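# Transfer the 96-well plate from nest N1 to bench B1

## Task

Carry the 96-well plate out of plate nest N1 and set it down on bench spot B1, its long side running along the taped outline and the whole plate inside the tape. It must sit there by itself at the end, because a plate that stays put only while a gripper holds it does not count. Afterwards open the gripper and pull the arm away.

## Robot and tools

ROBOT. Two xArm6-style arms, left_arm and right_arm, each with a bio gripper. Both bases sit at table height: left_arm at (-0.014, +0.340, 0) m, yawed very slightly (quat_wxyz +1.000, 0, 0, -0.018), and right_arm at (+0.041, -0.366, 0) m (quat_wxyz +0.999, 0, 0, -0.051). Only one arm needs to do the job, and the idle one can be parked out of the way. Never let the two arms collide or shove each other.

SCENE FRAME. Origin on the table top midway between the bases. +x runs out over the table, +z is up, and left_arm is the one on the +y side. The names left and right do not refer to sides of any camera picture.

GRIPPER. The two fingers project sideways from the wrist flange, at right angles to its axis. With the flange pointing straight down the fingers are level, and wrist roll turns them about that axis. In the gripper's own frame the fingers point along +x and close along y. The reported end_effector_position is the point between the pad centres, roughly 2 cm short of the fingertips. The pad gap is 0.150 m fully open and still 0.071 m fully shut, so only items thicker than 71 mm can be squeezed.

execute_actions. The argument actions is a list holding at most one item. Three forms exist:
- Empty list, {"actions": []}: nothing new is commanded and the current state comes back.
- Motion, {"actions": [{"rows": [[...]], "steps": N}]}: N runs from 1 to 15 and defaults to 15, each step lasting 1/30 s. Each row is used for one step, and if rows run out before N the final row is held.
- Wait, {"actions": [{"steps": N}]}: N up to 300. No new target is sent, and the call returns after N steps counted from the previous result; the time spent composing the reply eats into them.
The optional flag pictures (true/false) decides whether camera images are attached, and by default they are. A rejected call sends nothing to the robot.

ROW LAYOUT. One flat list of 14 numbers covers both arms, and all 14 must be present even when one arm stays still. Order: left_arm waist, shoulder, elbow, forearm roll, wrist pitch, wrist roll, opening, then the same seven for right_arm. The six joint values are absolute target angles in radians, on the same scale that Joint positions reports, not offsets. Stated ranges: waist -6.283..6.283, shoulder -2.059..2.094, elbow -3.927..0.192, forearm roll -6.283..6.283, wrist pitch -1.693..3.142, wrist roll -6.283..6.283. A target more than 0.010 rad beyond a range end, and further out than the latest reading, gets the call refused. True ends may differ from these by up to 0.010 rad. A target past the true end is clipped to it, reported as "joint sent to its limit", possibly for an earlier action. If that line is absent, the joint may still be at its end. Opening is an absolute value from -1 (closed) to +1 (fully open).

MOTION LIMITS. Joint targets move at most 3.14 rad/s, ramp up over 0.16 s, and all joints of an arm are timed to finish together. Each step the sent target stays within 0.623 rad of the measured angle, and if it would move the hand more than 70 mm, the whole arm's targets are pulled back proportionally. Large moves therefore take several calls. Between calls the arms continue toward the last row sent until they nearly stop or a step is HELD, and only a new action makes them push further. Fingers keep closing or opening regardless. The simulation runs on while replies are being written.

RESULT LINES. The state line gives each gripper's position (m), quat_wxyz and linear and angular speeds in the scene frame. Printed hand positions may be off, increasingly so at long reach. Joint positions and Joint velocities list, per arm, the six joints (rad, rad/s) and then the pad gap (m, m/s). grip_measured shows the measured opening on the command scale, with per-gripper bias up to about 1 mm. "joint command not followed" means a clearance check altered or blocked some joint targets, while the rest of the row still ran. HELD marks steps where the row, or part of it, was not sent. MOTOR HOT appears from 65 °C, and at 80 °C an OVER-TEMPERATURE FAULT brakes that arm until it cools. Holding loads, even while idle, heats motors. A TORQUE FAULT means a joint hit its load limit (N m: waist 45.5, shoulder 45.5, elbow 27.3, forearm roll 27.3, wrist pitch 18.2, wrist roll 18.2, including the carried object's weight). The arm then backs that joint off slightly, stays still for 10 s and drops the rest of the call.

GRASPING. Away from -1 and +1, the fingers head to where grip_measured would equal the commanded number. To keep a grip, command at least about 0.04 less than grip_measured. Each pad gives roughly 20 N, possibly less, and a sudden close can squeeze harder or even make the fingers spring open. Brief tugs may act on a held part, so grip securely.

zoom_image: camera (cam_high, cam_low, cam_left_wrist, cam_right_wrist) and region [x0, y0, x1, y1] in pixels, with (0, 0) at the top-left and at most 504x504. It returns a closer look at that camera's newest image. Image sizes: cam_high and cam_low 896x504, wrist cameras 504x504 fisheye. Intrinsics are as given in the setup. Wrist cameras may be off their nominal mount by up to about 47 mm and 35 degrees.

read_manual: optional section "licences", returning only the URDF licence texts. It moves nothing.

finished_scene: scene is the number of the current scene. It irreversibly ends that scene, reports whether the goal holds, and opens the next one. Replying without any tool call ends everything.

AVOID. Do not drop, slam or hard-push things, and do not knock anything off the table, because that ends the scene. Lower the plate gently, release it, and move the arm clear before finishing.

Each tool is called after "Call:" by a JSON object that holds its "method" and its "body", one argument or row to a line.

## Session

Call:
{"method": "execute_actions", "body": {
  "actions": []
}}

Scene clock: 0.00 s of 8400.00 s.
left_arm: end_effector_position=(+0.2443, +0.5671, +0.1997) grip_measured=+0.99 end_effector_quat_wxyz=(+0.932, -0.241, +0.237, +0.130) end_effector_velocity=(+0.000, -0.000, -0.000) end_effector_angular_velocity=(-0.000, +0.000, -0.001) | right_arm: end_effector_position=(+0.0676, -0.1479, +0.2724) grip_measured=+1.00 end_effector_quat_wxyz=(+0.790, -0.486, +0.162, -0.337) end_effector_velocity=(+0.000, -0.000, -0.000) end_effector_angular_velocity=(-0.002, -0.001, -0.002)
Joint positions: left_arm=[ 1.022 -0.361 -0.65   0.033  1.701  0.7    0.15 ] | right_arm=[ 1.637  0.012 -0.883  0.611  1.785  2.173  0.15 ]
Joint velocities: left_arm=[-0.     0.     0.     0.     0.     0.001  0.   ] | right_arm=[-0.001 -0.     0.001  0.    -0.001  0.001  0.   ]
Motor temperatures (°C, as the motors report them): left_arm=[31 36 34 40 35 38] | right_arm=[35 29 37 33 35 37]

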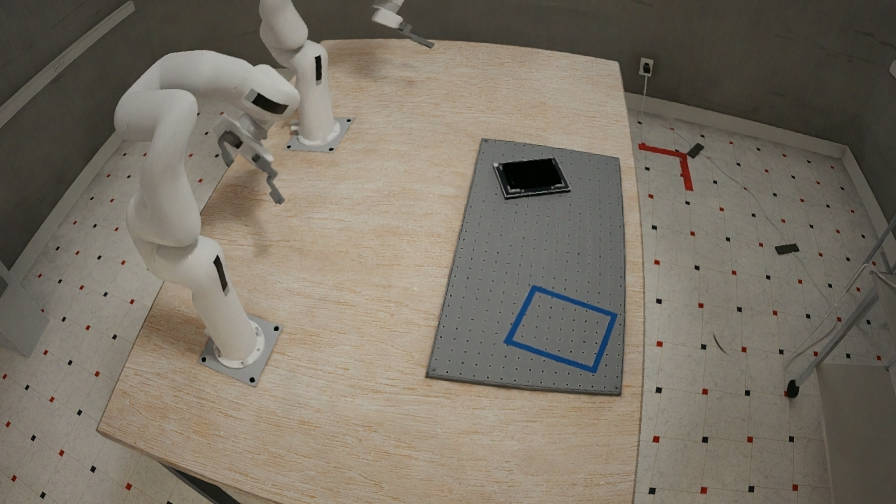

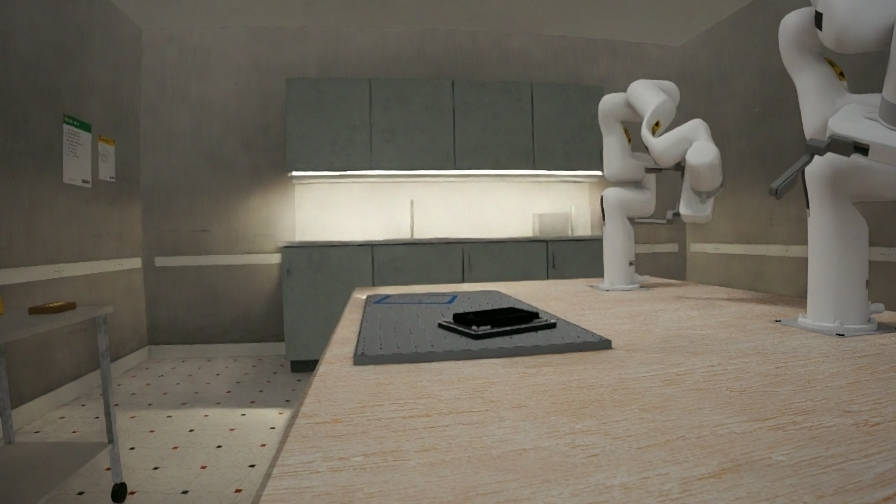

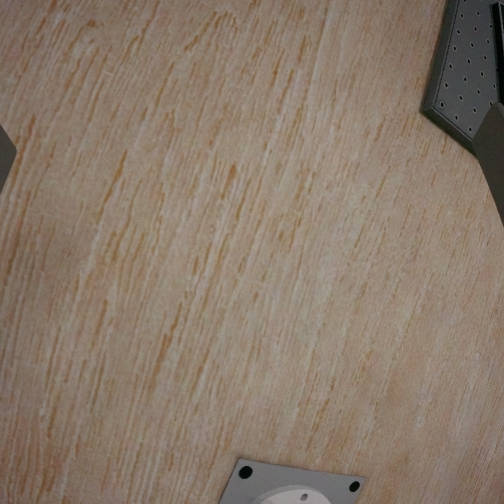

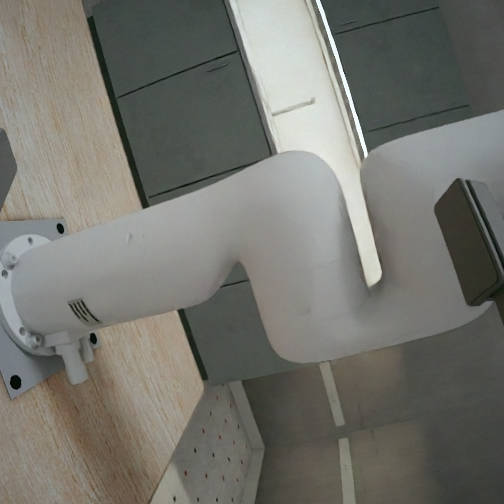

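Call:
{"method": "zoom_image", "body": {
  "camera": "cam_high",
  "region": [460, 120, 640, 230]
}}

Call:
{"method": "zoom_image", "body": {
  "camera": "cam_high",
  "region": [410, 260, 650, 410]
}}

Call:
{"method": "zoom_image", "body": {
  "camera": "cam_low",
  "region": [340, 270, 630, 380]
}}

Region (460, 120, 640, 230) of cam_high's 896x504 image, scaled by 2.800, with more detail than that image has.

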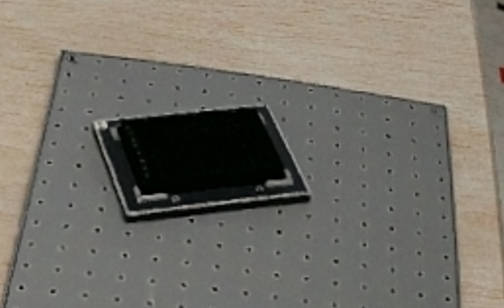

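Region (410, 260, 650, 410) of cam_high's 896x504 image, scaled by 2.100, with more detail than that image has; it fills the top 315 rows of this view, and the rest is white.

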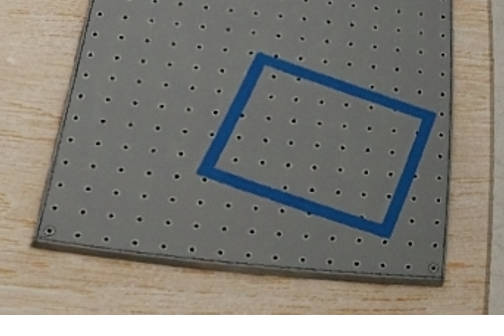

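Region (340, 270, 630, 380) of cam_low's 896x504 image, scaled by 1.738, with more detail than that image has; it fills the top 191 rows of this view, and the rest is white.

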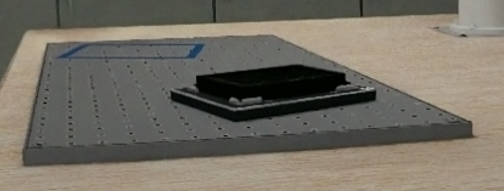

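Call:
{"method": "zoom_image", "body": {
  "camera": "cam_high",
  "region": [180, 300, 300, 400]
}}

Call:
{"method": "zoom_image", "body": {
  "camera": "cam_high",
  "region": [270, 90, 370, 170]
}}

Region (180, 300, 300, 400) of cam_high's 896x504 image, scaled by 4.200, with more detail than that image has.

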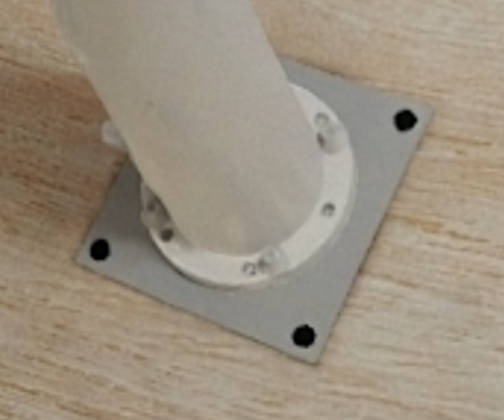

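Region (270, 90, 370, 170) of cam_high's 896x504 image, scaled by 5.040, with more detail than that image has; it fills the top 403 rows of this view, and the rest is white.

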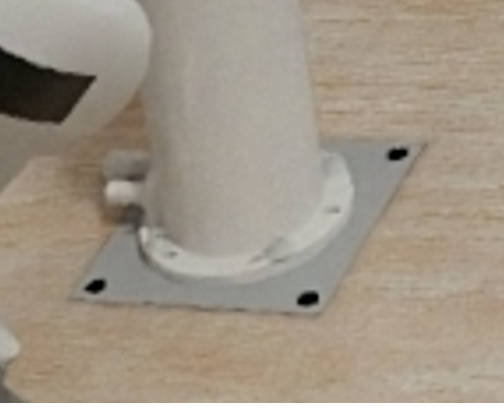

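Call:
{"method": "zoom_image", "body": {
  "camera": "cam_high",
  "region": [470, 130, 560, 210]
}}

Call:
{"method": "zoom_image", "body": {
  "camera": "cam_high",
  "region": [540, 140, 630, 220]
}}

Call:
{"method": "zoom_image", "body": {
  "camera": "cam_high",
  "region": [420, 280, 540, 400]
}}

Call:
{"method": "zoom_image", "body": {
  "camera": "cam_high",
  "region": [520, 280, 640, 400]
}}

Call:
{"method": "zoom_image", "body": {
  "camera": "cam_high",
  "region": [420, 130, 640, 400]
}}

Region (470, 130, 560, 210) of cam_high's 896x504 image, scaled by 5.600, with more detail than that image has.

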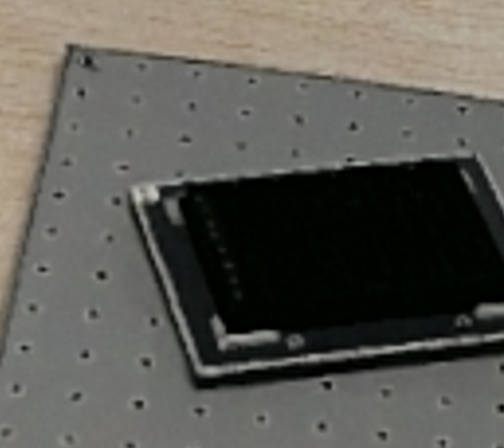

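Region (540, 140, 630, 220) of cam_high's 896x504 image, scaled by 5.600, with more detail than that image has.

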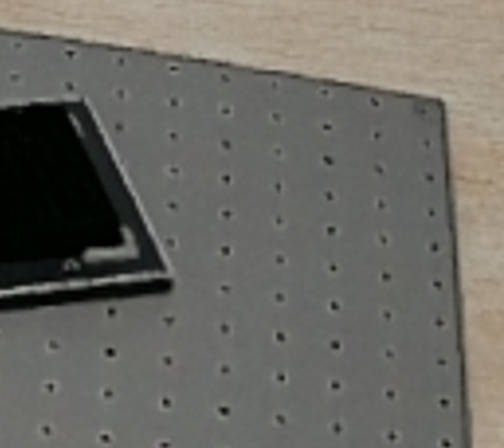

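Region (420, 280, 540, 400) of cam_high's 896x504 image, scaled by 4.200, with more detail than that image has.

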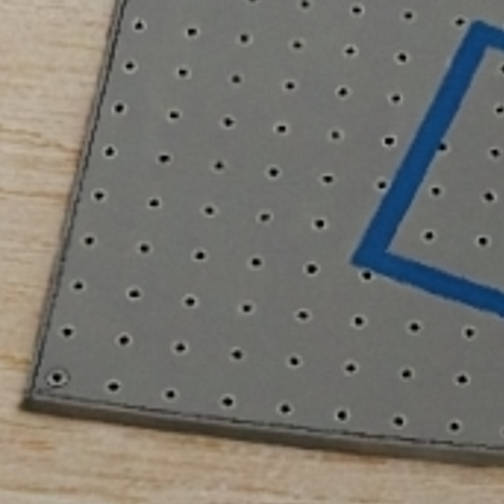

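Region (520, 280, 640, 400) of cam_high's 896x504 image, scaled by 4.200, with more detail than that image has.

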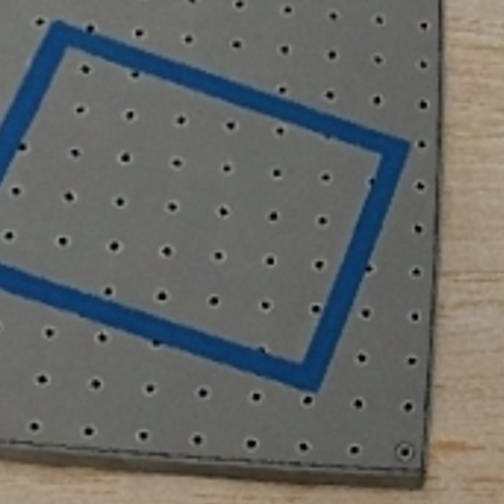

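Region (420, 130, 640, 400) of cam_high's 896x504 image, scaled by 1.867, with more detail than that image has; it fills the left 411 columns of this view, and the rest is white.

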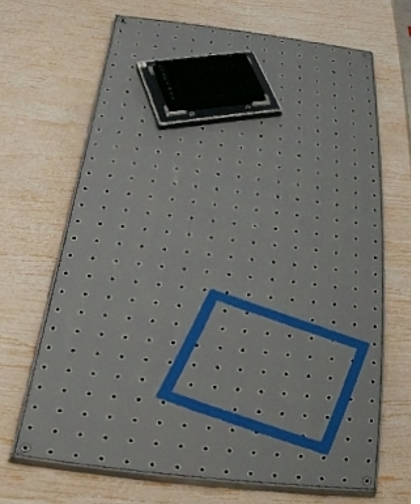

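Call:
{"method": "zoom_image", "body": {
  "camera": "cam_low",
  "region": [430, 295, 570, 350]
}}

Call:
{"method": "zoom_image", "body": {
  "camera": "cam_low",
  "region": [455, 300, 525, 345]
}}

Call:
{"method": "zoom_image", "body": {
  "camera": "cam_low",
  "region": [740, 100, 896, 230]
}}

Region (430, 295, 570, 350) of cam_low's 896x504 image, scaled by 3.600, with more detail than that image has; it fills the top 198 rows of this view, and the rest is white.

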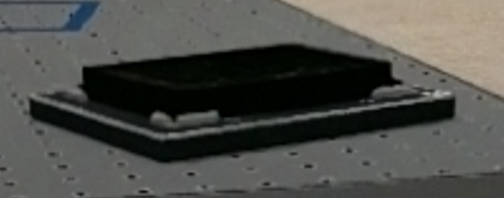

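Region (455, 300, 525, 345) of cam_low's 896x504 image, scaled by 7.200, with more detail than that image has; it fills the top 324 rows of this view, and the rest is white.

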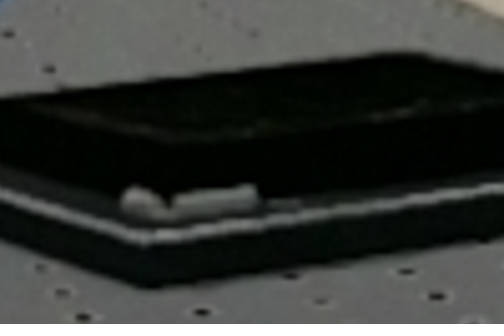

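Region (740, 100, 896, 230) of cam_low's 896x504 image, scaled by 3.231, with more detail than that image has.

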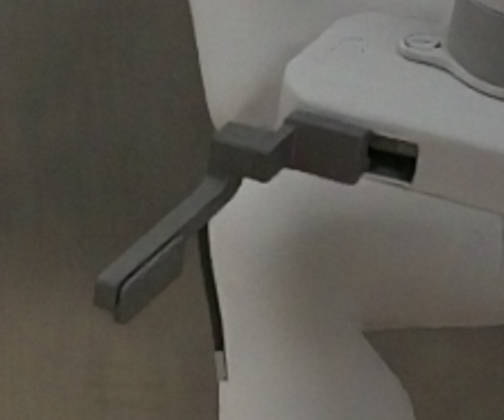

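Call:
{"method": "execute_actions", "body": {
  "actions": [
    {"rows": [[1.022,-0.361,-0.65,0.033,1.701,0.7,1, 1.026,0.872,-1.803,0,0.930,0.574,1]], "steps": 15}
  ],
  "pictures": false
}}

Scene clock: 120.50 s of 8400.00 s.
left_arm: end_effector_position=(+0.2441, +0.5670, +0.1996) grip_measured=+0.99 end_effector_quat_wxyz=(+0.932, -0.242, +0.237, +0.130) end_effector_velocity=(+0.000, +0.000, +0.000) end_effector_angular_velocity=(-0.001, -0.001, +0.001) | right_arm: end_effector_position=(+0.1960, -0.0529, +0.2019) grip_measured=+1.00 end_effector_quat_wxyz=(+0.866, -0.326, +0.168, -0.341) end_effector_velocity=(+0.305, +0.205, -0.153) end_effector_angular_velocity=(+0.708, -0.302, +0.115)
Joint positions: left_arm=[ 1.022 -0.361 -0.65   0.033  1.701  0.7    0.15 ] | right_arm=[ 1.422  0.268 -1.139  0.396  1.53   1.918  0.15 ]
Joint velocities: left_arm=[ 0.001  0.    -0.    -0.001 -0.     0.     0.   ] | right_arm=[-0.395  0.587 -0.585 -0.394 -0.583 -0.585  0.   ]
Motor temperatures (°C, as the motors report them): left_arm=[31 36 41 40 35 38] | right_arm=[35 30 42 33 35 37]
Steps of this call (steps 1 to 90: nothing new was sent; then 117.00 s passed at rest; steps 91 to 105: all 15 steps of this action). Readings (joint positions):
91: left_arm=[1.022 -0.361 -0.650 0.033 1.701 0.700] | right_arm=[1.637 0.012 -0.883 0.610 1.785 2.173]
92: left_arm=[1.022 -0.361 -0.650 0.033 1.701 0.700] | right_arm=[1.634 0.016 -0.888 0.606 1.780 2.168]
94: left_arm=[1.022 -0.361 -0.650 0.033 1.701 0.700] | right_arm=[1.601 0.050 -0.922 0.572 1.746 2.133]
98: left_arm=[1.022 -0.361 -0.650 0.033 1.701 0.700] | right_arm=[1.526 0.131 -1.003 0.499 1.666 2.054]
105: the state above

Call:
{"method": "execute_actions", "body": {
  "actions": [
    {"steps": 45}
  ]
}}

Scene clock: 122.07 s of 8400.00 s.
left_arm: end_effector_position=(+0.2441, +0.5670, +0.1996) grip_measured=+0.99 end_effector_quat_wxyz=(+0.932, -0.242, +0.237, +0.130) end_effector_velocity=(+0.000, -0.000, +0.000) end_effector_angular_velocity=(-0.000, -0.001, -0.001) | right_arm: end_effector_position=(+0.5707, +0.2035, +0.1208) grip_measured=+1.00 end_effector_quat_wxyz=(+0.985, +0.000, -0.000, +0.174) end_effector_velocity=(+0.004, +0.001, -0.003) end_effector_angular_velocity=(-0.000, -0.004, +0.021)
Joint positions: left_arm=[ 1.022 -0.361 -0.65   0.033  1.701  0.7    0.15 ] | right_arm=[ 1.027  0.871 -1.802  0.001  0.931  0.577  0.15 ]
Joint velocities: left_arm=[-0.001 -0.    -0.    -0.     0.     0.001 -0.   ] | right_arm=[-0.008  0.01  -0.006 -0.005 -0.006 -0.026  0.   ]
Motor temperatures (°C, as the motors report them): left_arm=[31 36 41 40 35 38] | right_arm=[35 30 42 33 35 37]
Steps of this call (steps 1 to 47: the robot went on to your last target). Readings (joint positions):
1: left_arm=[1.022 -0.361 -0.650 0.033 1.701 0.700] | right_arm=[1.409 0.287 -1.159 0.383 1.510 1.898]
2: left_arm=[1.022 -0.361 -0.650 0.033 1.701 0.700] | right_arm=[1.396 0.307 -1.178 0.370 1.491 1.878]
4: left_arm=[1.022 -0.361 -0.650 0.033 1.701 0.700] | right_arm=[1.372 0.345 -1.218 0.346 1.454 1.838]
8: left_arm=[1.022 -0.361 -0.650 0.033 1.701 0.700] | right_arm=[1.325 0.416 -1.298 0.299 1.382 1.753]
47: the state above

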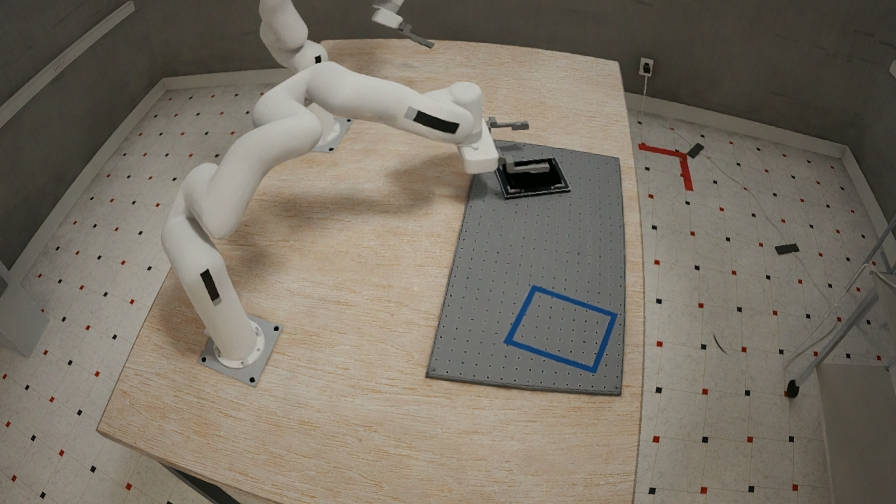

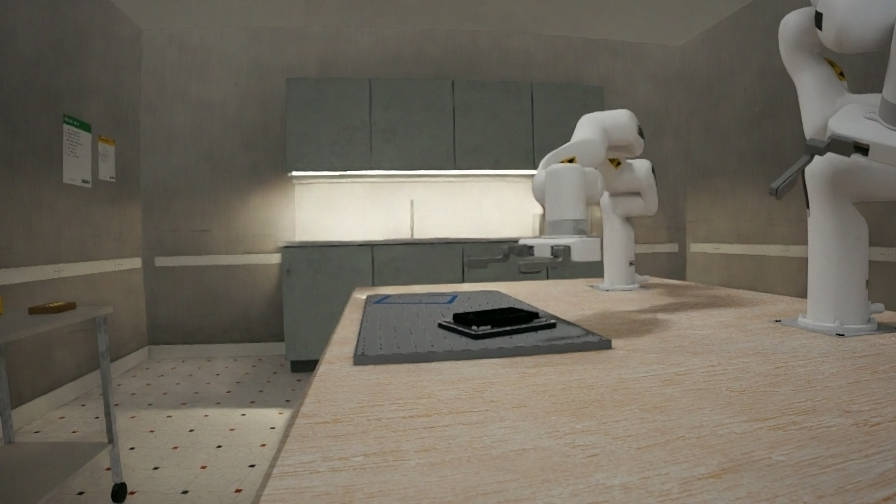

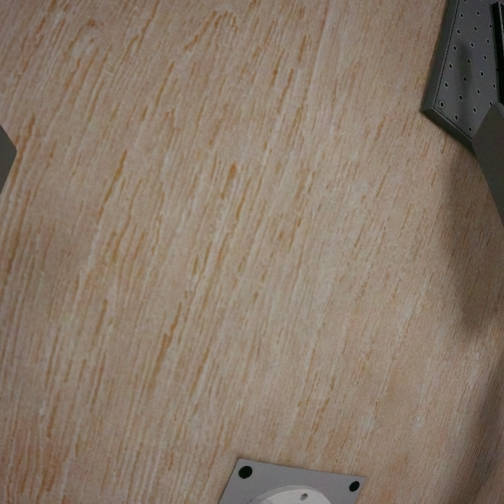

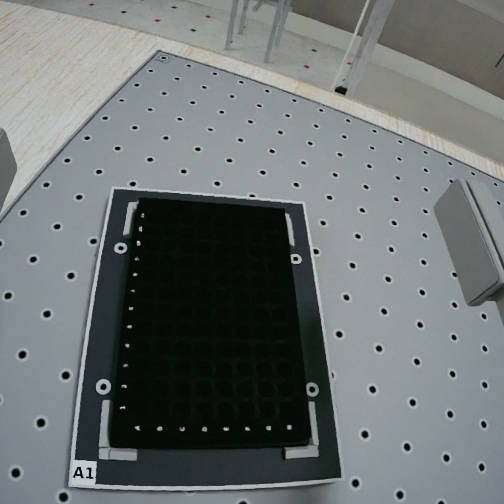

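Call:
{"method": "execute_actions", "body": {
  "actions": [
    {"rows": [
[1.022,-0.361,-0.65,0.033,1.701,0.7,1, 1.0257,0.8746,-1.8035,0,0.9279,0.5737,0.9],
[1.022,-0.361,-0.65,0.033,1.701,0.7,1, 1.0257,0.8822,-1.8048,0,0.9217,0.5737,0.8],
[1.022,-0.361,-0.65,0.033,1.701,0.7,1, 1.0257,0.8940,-1.8069,0,0.9121,0.5737,0.68],
[1.022,-0.361,-0.65,0.033,1.701,0.7,1, 1.0257,0.9088,-1.8095,0,0.9000,0.5737,0.55],
[1.022,-0.361,-0.65,0.033,1.701,0.7,1, 1.0257,0.9253,-1.8124,0,0.8866,0.5737,0.42],
[1.022,-0.361,-0.65,0.033,1.701,0.7,1, 1.0257,0.9418,-1.8153,0,0.8732,0.5737,0.29],
[1.022,-0.361,-0.65,0.033,1.701,0.7,1, 1.0257,0.9566,-1.8179,0,0.8611,0.5737,0.16],
[1.022,-0.361,-0.65,0.033,1.701,0.7,1, 1.0257,0.9684,-1.8200,0,0.8515,0.5737,0.04],
[1.022,-0.361,-0.65,0.033,1.701,0.7,1, 1.0257,0.9760,-1.8213,0,0.8453,0.5737,-0.07],
[1.022,-0.361,-0.65,0.033,1.701,0.7,1, 1.0257,0.9786,-1.8218,0,0.8432,0.5737,-0.14]
], "steps": 15}
  ],
  "pictures": false
}}

Call:
{"method": "execute_actions", "body": {
  "actions": [
    {"steps": 12}
  ]
}}

Scene clock: 137.50 s of 8400.00 s.
left_arm: end_effector_position=(+0.2441, +0.5670, +0.1996) grip_measured=+0.99 end_effector_quat_wxyz=(+0.932, -0.242, +0.237, +0.130) end_effector_velocity=(+0.000, +0.000, +0.000) end_effector_angular_velocity=(-0.000, -0.000, +0.001) | right_arm: end_effector_position=(+0.5708, +0.2024, +0.0657) grip_measured=-0.14 end_effector_quat_wxyz=(+0.985, -0.002, +0.002, +0.174) end_effector_velocity=(+0.010, +0.013, +0.008) end_effector_angular_velocity=(+0.059, -0.045, -0.001)
Joint positions: left_arm=[ 1.022 -0.361 -0.65   0.033  1.701  0.7    0.15 ] | right_arm=[ 1.026  0.974 -1.819  0.     0.849  0.574  0.105]
Joint velocities: left_arm=[-0.     0.    -0.    -0.001  0.    -0.    -0.   ] | right_arm=[ 0.     0.038 -0.047 -0.001 -0.065  0.001 -0.001]
Motor temperatures (°C, as the motors report them): left_arm=[31 36 41 40 35 38] | right_arm=[35 32 43 33 35 37]
Steps of this call (steps 1 to 15: the robot went on to your last target; steps 16 to 90: nothing new was sent; then 11.93 s passed at rest; steps 91 to 105: all 15 steps of this action). Readings (joint positions):
91: left_arm=[1.022 -0.361 -0.650 0.033 1.701 0.700] | right_arm=[1.026 0.872 -1.803 0.000 0.930 0.574]
92: left_arm=[1.022 -0.361 -0.650 0.033 1.701 0.700] | right_arm=[1.026 0.872 -1.803 -0.000 0.929 0.574]
94: left_arm=[1.022 -0.361 -0.650 0.033 1.701 0.700] | right_arm=[1.026 0.877 -1.805 -0.000 0.924 0.574]
98: left_arm=[1.022 -0.361 -0.650 0.033 1.701 0.700] | right_arm=[1.026 0.915 -1.812 -0.000 0.894 0.574]
105: the state above

Scene clock: 137.90 s of 8400.00 s.
left_arm: end_effector_position=(+0.2441, +0.5670, +0.1996) grip_measured=+0.99 end_effector_quat_wxyz=(+0.932, -0.242, +0.237, +0.130) end_effector_velocity=(-0.000, -0.000, -0.000) end_effector_angular_velocity=(-0.000, -0.000, +0.000) | right_arm: end_effector_position=(+0.5714, +0.2032, +0.0653) grip_measured=-0.14 end_effector_quat_wxyz=(+0.985, +0.000, -0.000, +0.174) end_effector_velocity=(-0.000, -0.000, -0.002) end_effector_angular_velocity=(-0.001, +0.001, -0.000)
Joint positions: left_arm=[ 1.022 -0.361 -0.65   0.033  1.701  0.7    0.15 ] | right_arm=[ 1.026  0.978 -1.822 -0.     0.843  0.574  0.105]
Joint velocities: left_arm=[ 0. -0.  0. -0. -0. -0.  0.] | right_arm=[-0.     0.002  0.001 -0.    -0.002 -0.     0.   ]
Motor temperatures (°C, as the motors report them): left_arm=[31 36 41 40 35 38] | right_arm=[35 32 43 33 35 37]
Steps of this call (steps 1 to 12: the robot went on to your last target). Readings (joint positions):
1: left_arm=[1.022 -0.361 -0.650 0.033 1.701 0.700] | right_arm=[1.026 0.975 -1.820 0.000 0.847 0.574]
2: left_arm=[1.022 -0.361 -0.650 0.033 1.701 0.700] | right_arm=[1.026 0.975 -1.821 -0.000 0.846 0.574]
4: left_arm=[1.022 -0.361 -0.650 0.033 1.701 0.700] | right_arm=[1.026 0.976 -1.823 -0.000 0.844 0.574]
8: left_arm=[1.022 -0.361 -0.650 0.033 1.701 0.700] | right_arm=[1.026 0.978 -1.822 -0.000 0.843 0.574]
12: the state above

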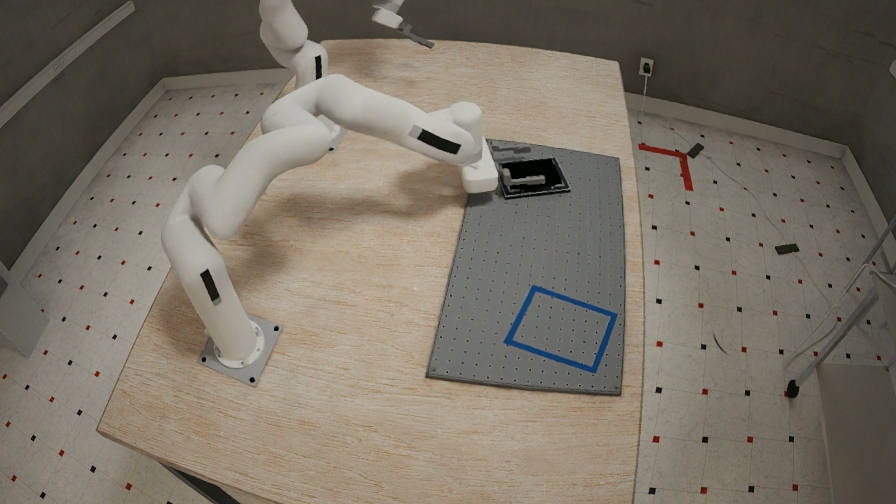

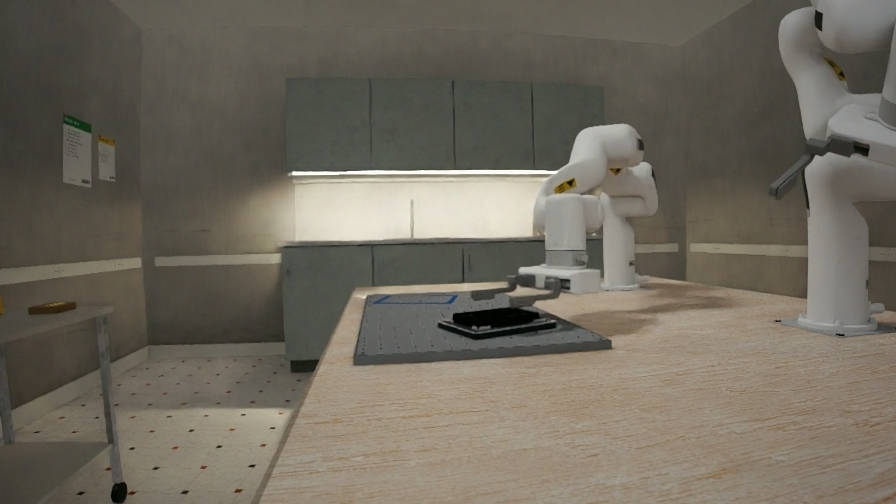

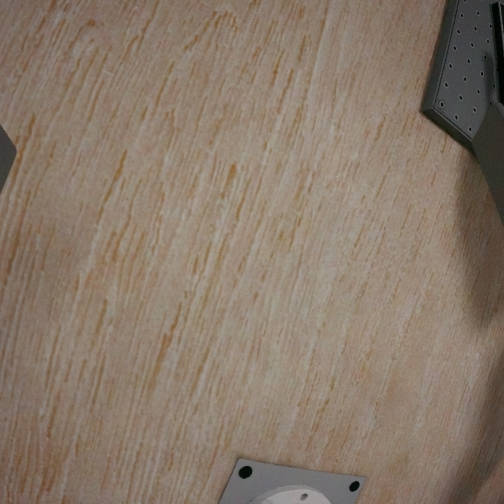

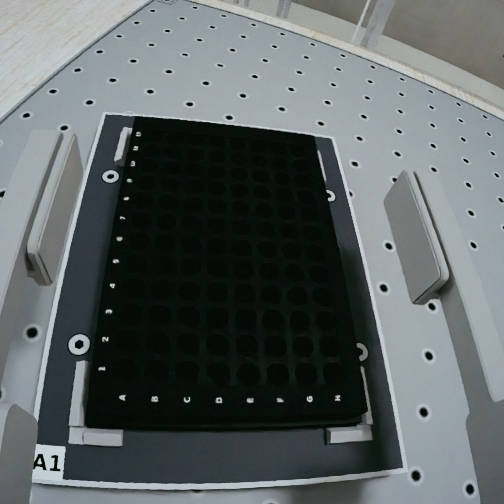

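Call:
{"method": "zoom_image", "body": {
  "camera": "cam_low",
  "region": [430, 255, 610, 350]
}}

Call:
{"method": "zoom_image", "body": {
  "camera": "cam_high",
  "region": [450, 125, 580, 215]
}}

Call:
{"method": "zoom_image", "body": {
  "camera": "cam_right_wrist",
  "region": [0, 100, 200, 300]
}}

Call:
{"method": "zoom_image", "body": {
  "camera": "cam_right_wrist",
  "region": [300, 120, 504, 324]
}}

Region (430, 255, 610, 350) of cam_low's 896x504 image, scaled by 2.800, with more detail than that image has; it fills the top 266 rows of this view, and the rest is white.

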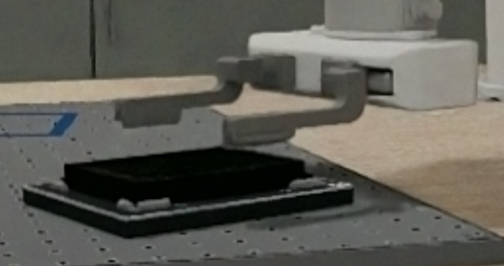

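Region (450, 125, 580, 215) of cam_high's 896x504 image, scaled by 3.877, with more detail than that image has; it fills the top 349 rows of this view, and the rest is white.

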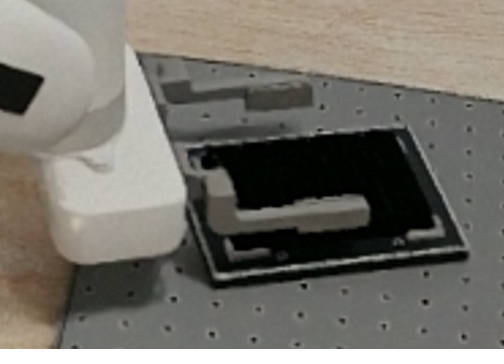

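Region (0, 100, 200, 300) of cam_right_wrist's 504x504 image, scaled by 2.520, with more detail than that image has.

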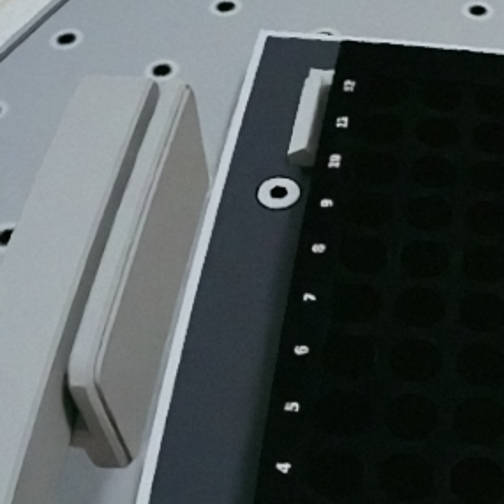

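Region (300, 120, 504, 324) of cam_right_wrist's 504x504 image, scaled by 2.471, with more detail than that image has.

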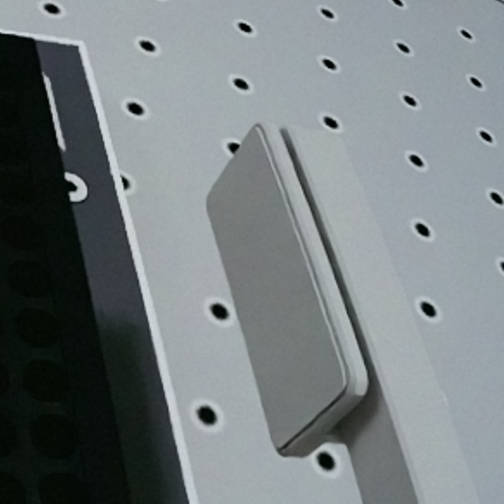

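Call:
{"method": "zoom_image", "body": {
  "camera": "cam_right_wrist",
  "region": [10, 310, 200, 500]
}}

Call:
{"method": "zoom_image", "body": {
  "camera": "cam_right_wrist",
  "region": [250, 310, 440, 500]
}}

Region (10, 310, 200, 500) of cam_right_wrist's 504x504 image, scaled by 2.653, with more detail than that image has.

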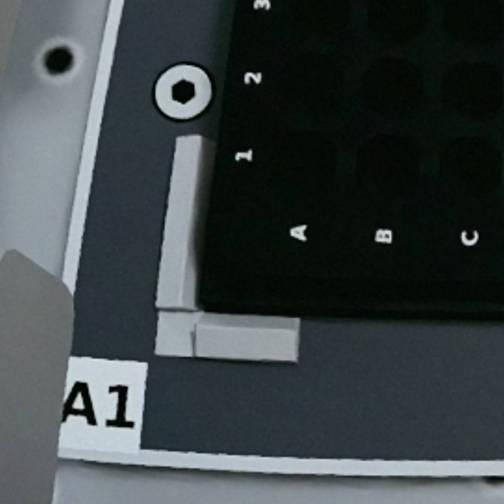

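Region (250, 310, 440, 500) of cam_right_wrist's 504x504 image, scaled by 2.653, with more detail than that image has.

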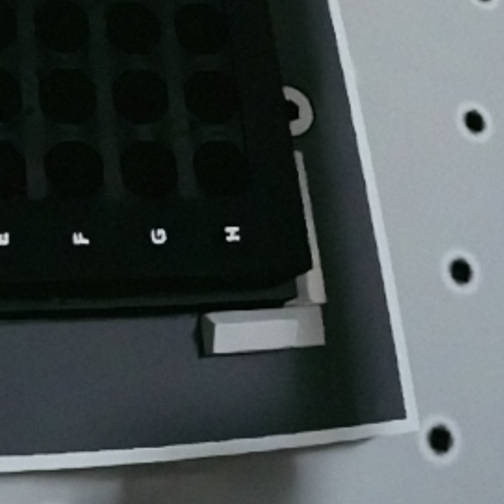

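Call:
{"method": "execute_actions", "body": {
  "actions": [
    {"rows": [
[1.022,-0.361,-0.65,0.033,1.701,0.7,1, 1.0256,0.9795,-1.8226,0,0.8431,0.5736,-0.14],
[1.022,-0.361,-0.65,0.033,1.701,0.7,1, 1.0254,0.9823,-1.8251,0,0.8428,0.5731,-0.15],
[1.022,-0.361,-0.65,0.033,1.701,0.7,1, 1.0251,0.9867,-1.8290,0,0.8423,0.5725,-0.16],
[1.022,-0.361,-0.65,0.033,1.701,0.7,1, 1.0247,0.9927,-1.8343,0,0.8416,0.5716,-0.17],
[1.022,-0.361,-0.65,0.033,1.701,0.7,1, 1.0243,0.9999,-1.8406,0,0.8408,0.5705,-0.18],
[1.022,-0.361,-0.65,0.033,1.701,0.7,1, 1.0237,1.0080,-1.8478,0,0.8398,0.5693,-0.19],
[1.022,-0.361,-0.65,0.033,1.701,0.7,1, 1.0231,1.0167,-1.8555,0,0.8388,0.5680,-0.2],
[1.022,-0.361,-0.65,0.033,1.701,0.7,1, 1.0225,1.0256,-1.8634,0,0.8378,0.5666,-0.21],
[1.022,-0.361,-0.65,0.033,1.701,0.7,1, 1.0219,1.0343,-1.8711,0,0.8368,0.5653,-0.22],
[1.022,-0.361,-0.65,0.033,1.701,0.7,1, 1.0214,1.0424,-1.8783,0,0.8359,0.5641,-0.23],
[1.022,-0.361,-0.65,0.033,1.701,0.7,1, 1.0209,1.0496,-1.8846,0,0.8350,0.5630,-0.24],
[1.022,-0.361,-0.65,0.033,1.701,0.7,1, 1.0205,1.0556,-1.8899,0,0.8343,0.5621,-0.26],
[1.022,-0.361,-0.65,0.033,1.701,0.7,1, 1.0202,1.0600,-1.8938,0,0.8338,0.5615,-0.28],
[1.022,-0.361,-0.65,0.033,1.701,0.7,1, 1.0200,1.0628,-1.8963,0,0.8335,0.5610,-0.3],
[1.022,-0.361,-0.65,0.033,1.701,0.7,1, 1.0199,1.0637,-1.8971,0,0.8334,0.5609,-0.32]
], "steps": 15}
  ],
  "pictures": false
}}

Call:
{"method": "execute_actions", "body": {
  "actions": [
    {"steps": 18}
  ]
}}

Scene clock: 204.33 s of 8400.00 s.
left_arm: end_effector_position=(+0.2441, +0.5670, +0.1996) grip_measured=+0.99 end_effector_quat_wxyz=(+0.932, -0.242, +0.237, +0.130) end_effector_velocity=(+0.000, -0.001, -0.000) end_effector_angular_velocity=(+0.000, +0.001, -0.003) | right_arm: end_effector_position=(+0.5768, +0.2064, +0.0431) grip_measured=-0.30 end_effector_quat_wxyz=(+0.984, -0.001, +0.001, +0.177) end_effector_velocity=(+0.012, +0.005, -0.055) end_effector_angular_velocity=(-0.007, +0.005, +0.012)
Joint positions: left_arm=[ 1.022 -0.361 -0.65   0.033  1.701  0.7    0.15 ] | right_arm=[ 1.021  1.048 -1.882  0.     0.835  0.563  0.099]
Joint velocities: left_arm=[-0.003 -0.     0.     0.001  0.    -0.    -0.   ] | right_arm=[-0.012  0.163 -0.136  0.    -0.019 -0.023 -0.023]
Motor temperatures (°C, as the motors report them): left_arm=[31 37 41 40 35 38] | right_arm=[35 33 43 33 36 37]
Steps of this call (steps 1 to 15: the robot went on to your last target; steps 16 to 90: nothing new was sent; then 62.93 s passed at rest; steps 91 to 105: all 15 steps of this action). Readings (joint positions):
91: left_arm=[1.022 -0.361 -0.650 0.033 1.701 0.700] | right_arm=[1.026 0.979 -1.822 -0.000 0.843 0.574]
92: left_arm=[1.022 -0.361 -0.650 0.033 1.701 0.700] | right_arm=[1.026 0.979 -1.822 0.000 0.843 0.574]
94: left_arm=[1.022 -0.361 -0.650 0.033 1.701 0.700] | right_arm=[1.026 0.981 -1.824 -0.000 0.843 0.573]
98: left_arm=[1.022 -0.361 -0.650 0.033 1.701 0.700] | right_arm=[1.024 0.998 -1.839 -0.000 0.841 0.571]
105: the state above

Scene clock: 204.93 s of 8400.00 s.
left_arm: end_effector_position=(+0.2441, +0.5670, +0.1996) grip_measured=+0.99 end_effector_quat_wxyz=(+0.932, -0.242, +0.237, +0.130) end_effector_velocity=(-0.000, +0.000, -0.000) end_effector_angular_velocity=(+0.000, +0.001, -0.000) | right_arm: end_effector_position=(+0.5783, +0.2075, +0.0391) grip_measured=-0.32 end_effector_quat_wxyz=(+0.984, +0.000, -0.000, +0.178) end_effector_velocity=(-0.000, +0.000, -0.001) end_effector_angular_velocity=(-0.001, +0.001, +0.000)
Joint positions: left_arm=[ 1.022 -0.361 -0.65   0.033  1.701  0.7    0.15 ] | right_arm=[ 1.02   1.064 -1.897 -0.     0.833  0.561  0.098]
Joint velocities: left_arm=[ 0.001 -0.     0.     0.001  0.     0.     0.   ] | right_arm=[ 0.     0.001 -0.001  0.     0.001 -0.    -0.   ]
Motor temperatures (°C, as the motors report them): left_arm=[31 37 41 40 35 38] | right_arm=[35 33 43 33 36 37]
Steps of this call (steps 1 to 18: the robot went on to your last target). Readings (joint positions):
1: left_arm=[1.022 -0.361 -0.650 0.033 1.701 0.700] | right_arm=[1.021 1.053 -1.886 0.000 0.835 0.563]
2: left_arm=[1.022 -0.361 -0.650 0.033 1.701 0.700] | right_arm=[1.020 1.056 -1.889 0.000 0.835 0.562]
4: left_arm=[1.022 -0.361 -0.650 0.033 1.701 0.700] | right_arm=[1.020 1.060 -1.893 0.000 0.834 0.562]
8: left_arm=[1.022 -0.361 -0.650 0.033 1.701 0.700] | right_arm=[1.020 1.062 -1.896 -0.000 0.833 0.561]
18: the state above

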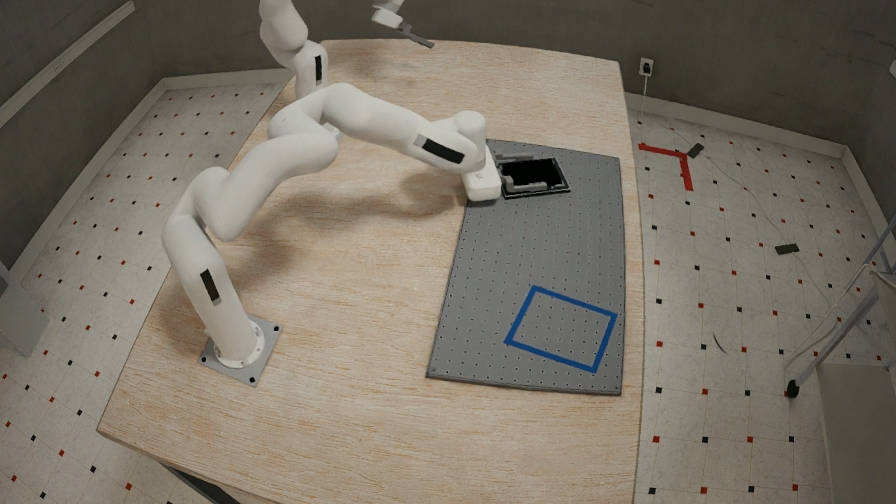

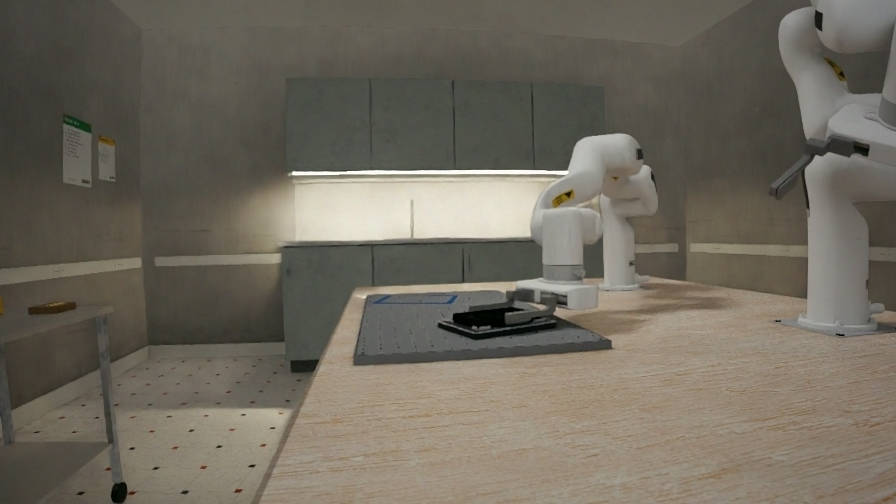

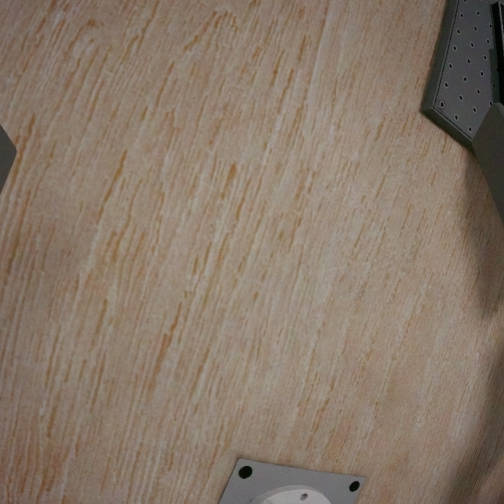

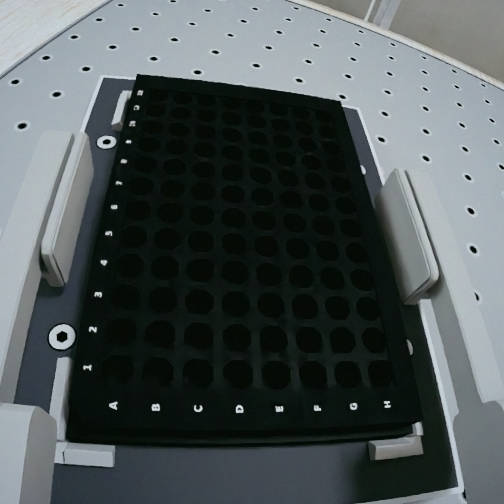

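Call:
{"method": "zoom_image", "body": {
  "camera": "cam_right_wrist",
  "region": [20, 230, 240, 450]
}}

Call:
{"method": "zoom_image", "body": {
  "camera": "cam_right_wrist",
  "region": [270, 230, 490, 450]
}}

Call:
{"method": "zoom_image", "body": {
  "camera": "cam_right_wrist",
  "region": [30, 60, 230, 260]
}}

Call:
{"method": "zoom_image", "body": {
  "camera": "cam_low",
  "region": [450, 280, 580, 345]
}}

Region (20, 230, 240, 450) of cam_right_wrist's 504x504 image, scaled by 2.291, with more detail than that image has.

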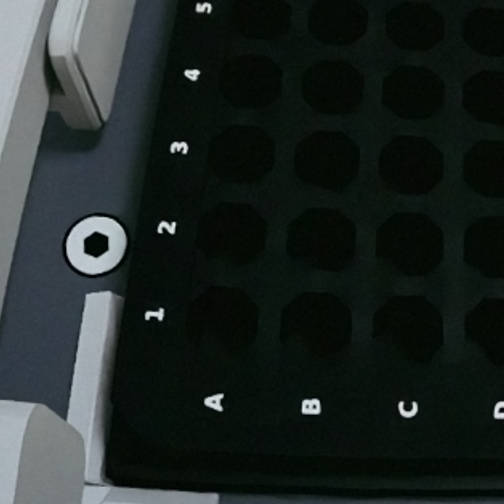

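Region (270, 230, 490, 450) of cam_right_wrist's 504x504 image, scaled by 2.291, with more detail than that image has.

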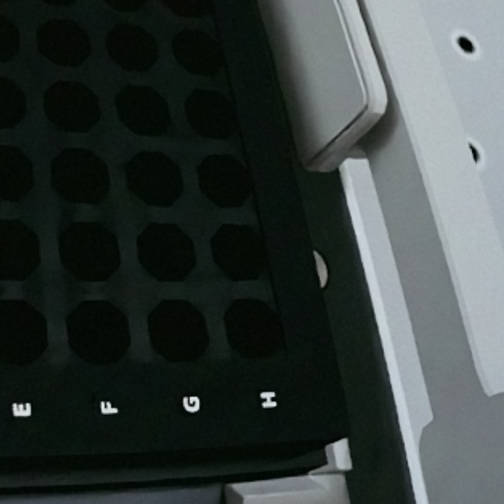

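Region (30, 60, 230, 260) of cam_right_wrist's 504x504 image, scaled by 2.520, with more detail than that image has.

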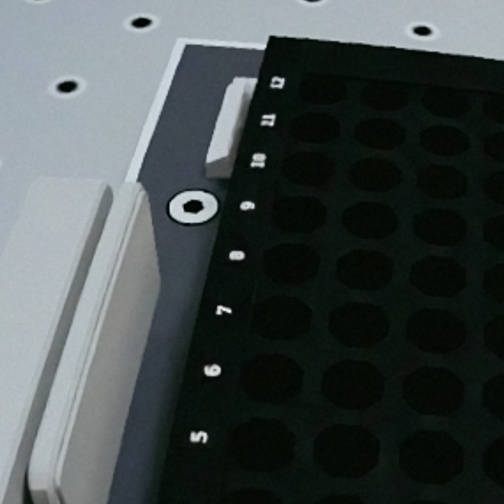

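Region (450, 280, 580, 345) of cam_low's 896x504 image, scaled by 3.877, with more detail than that image has.

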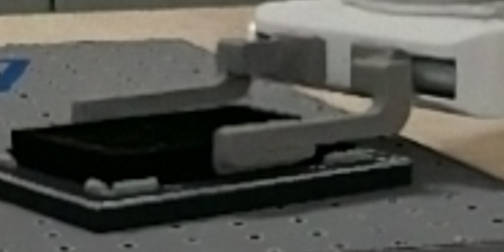

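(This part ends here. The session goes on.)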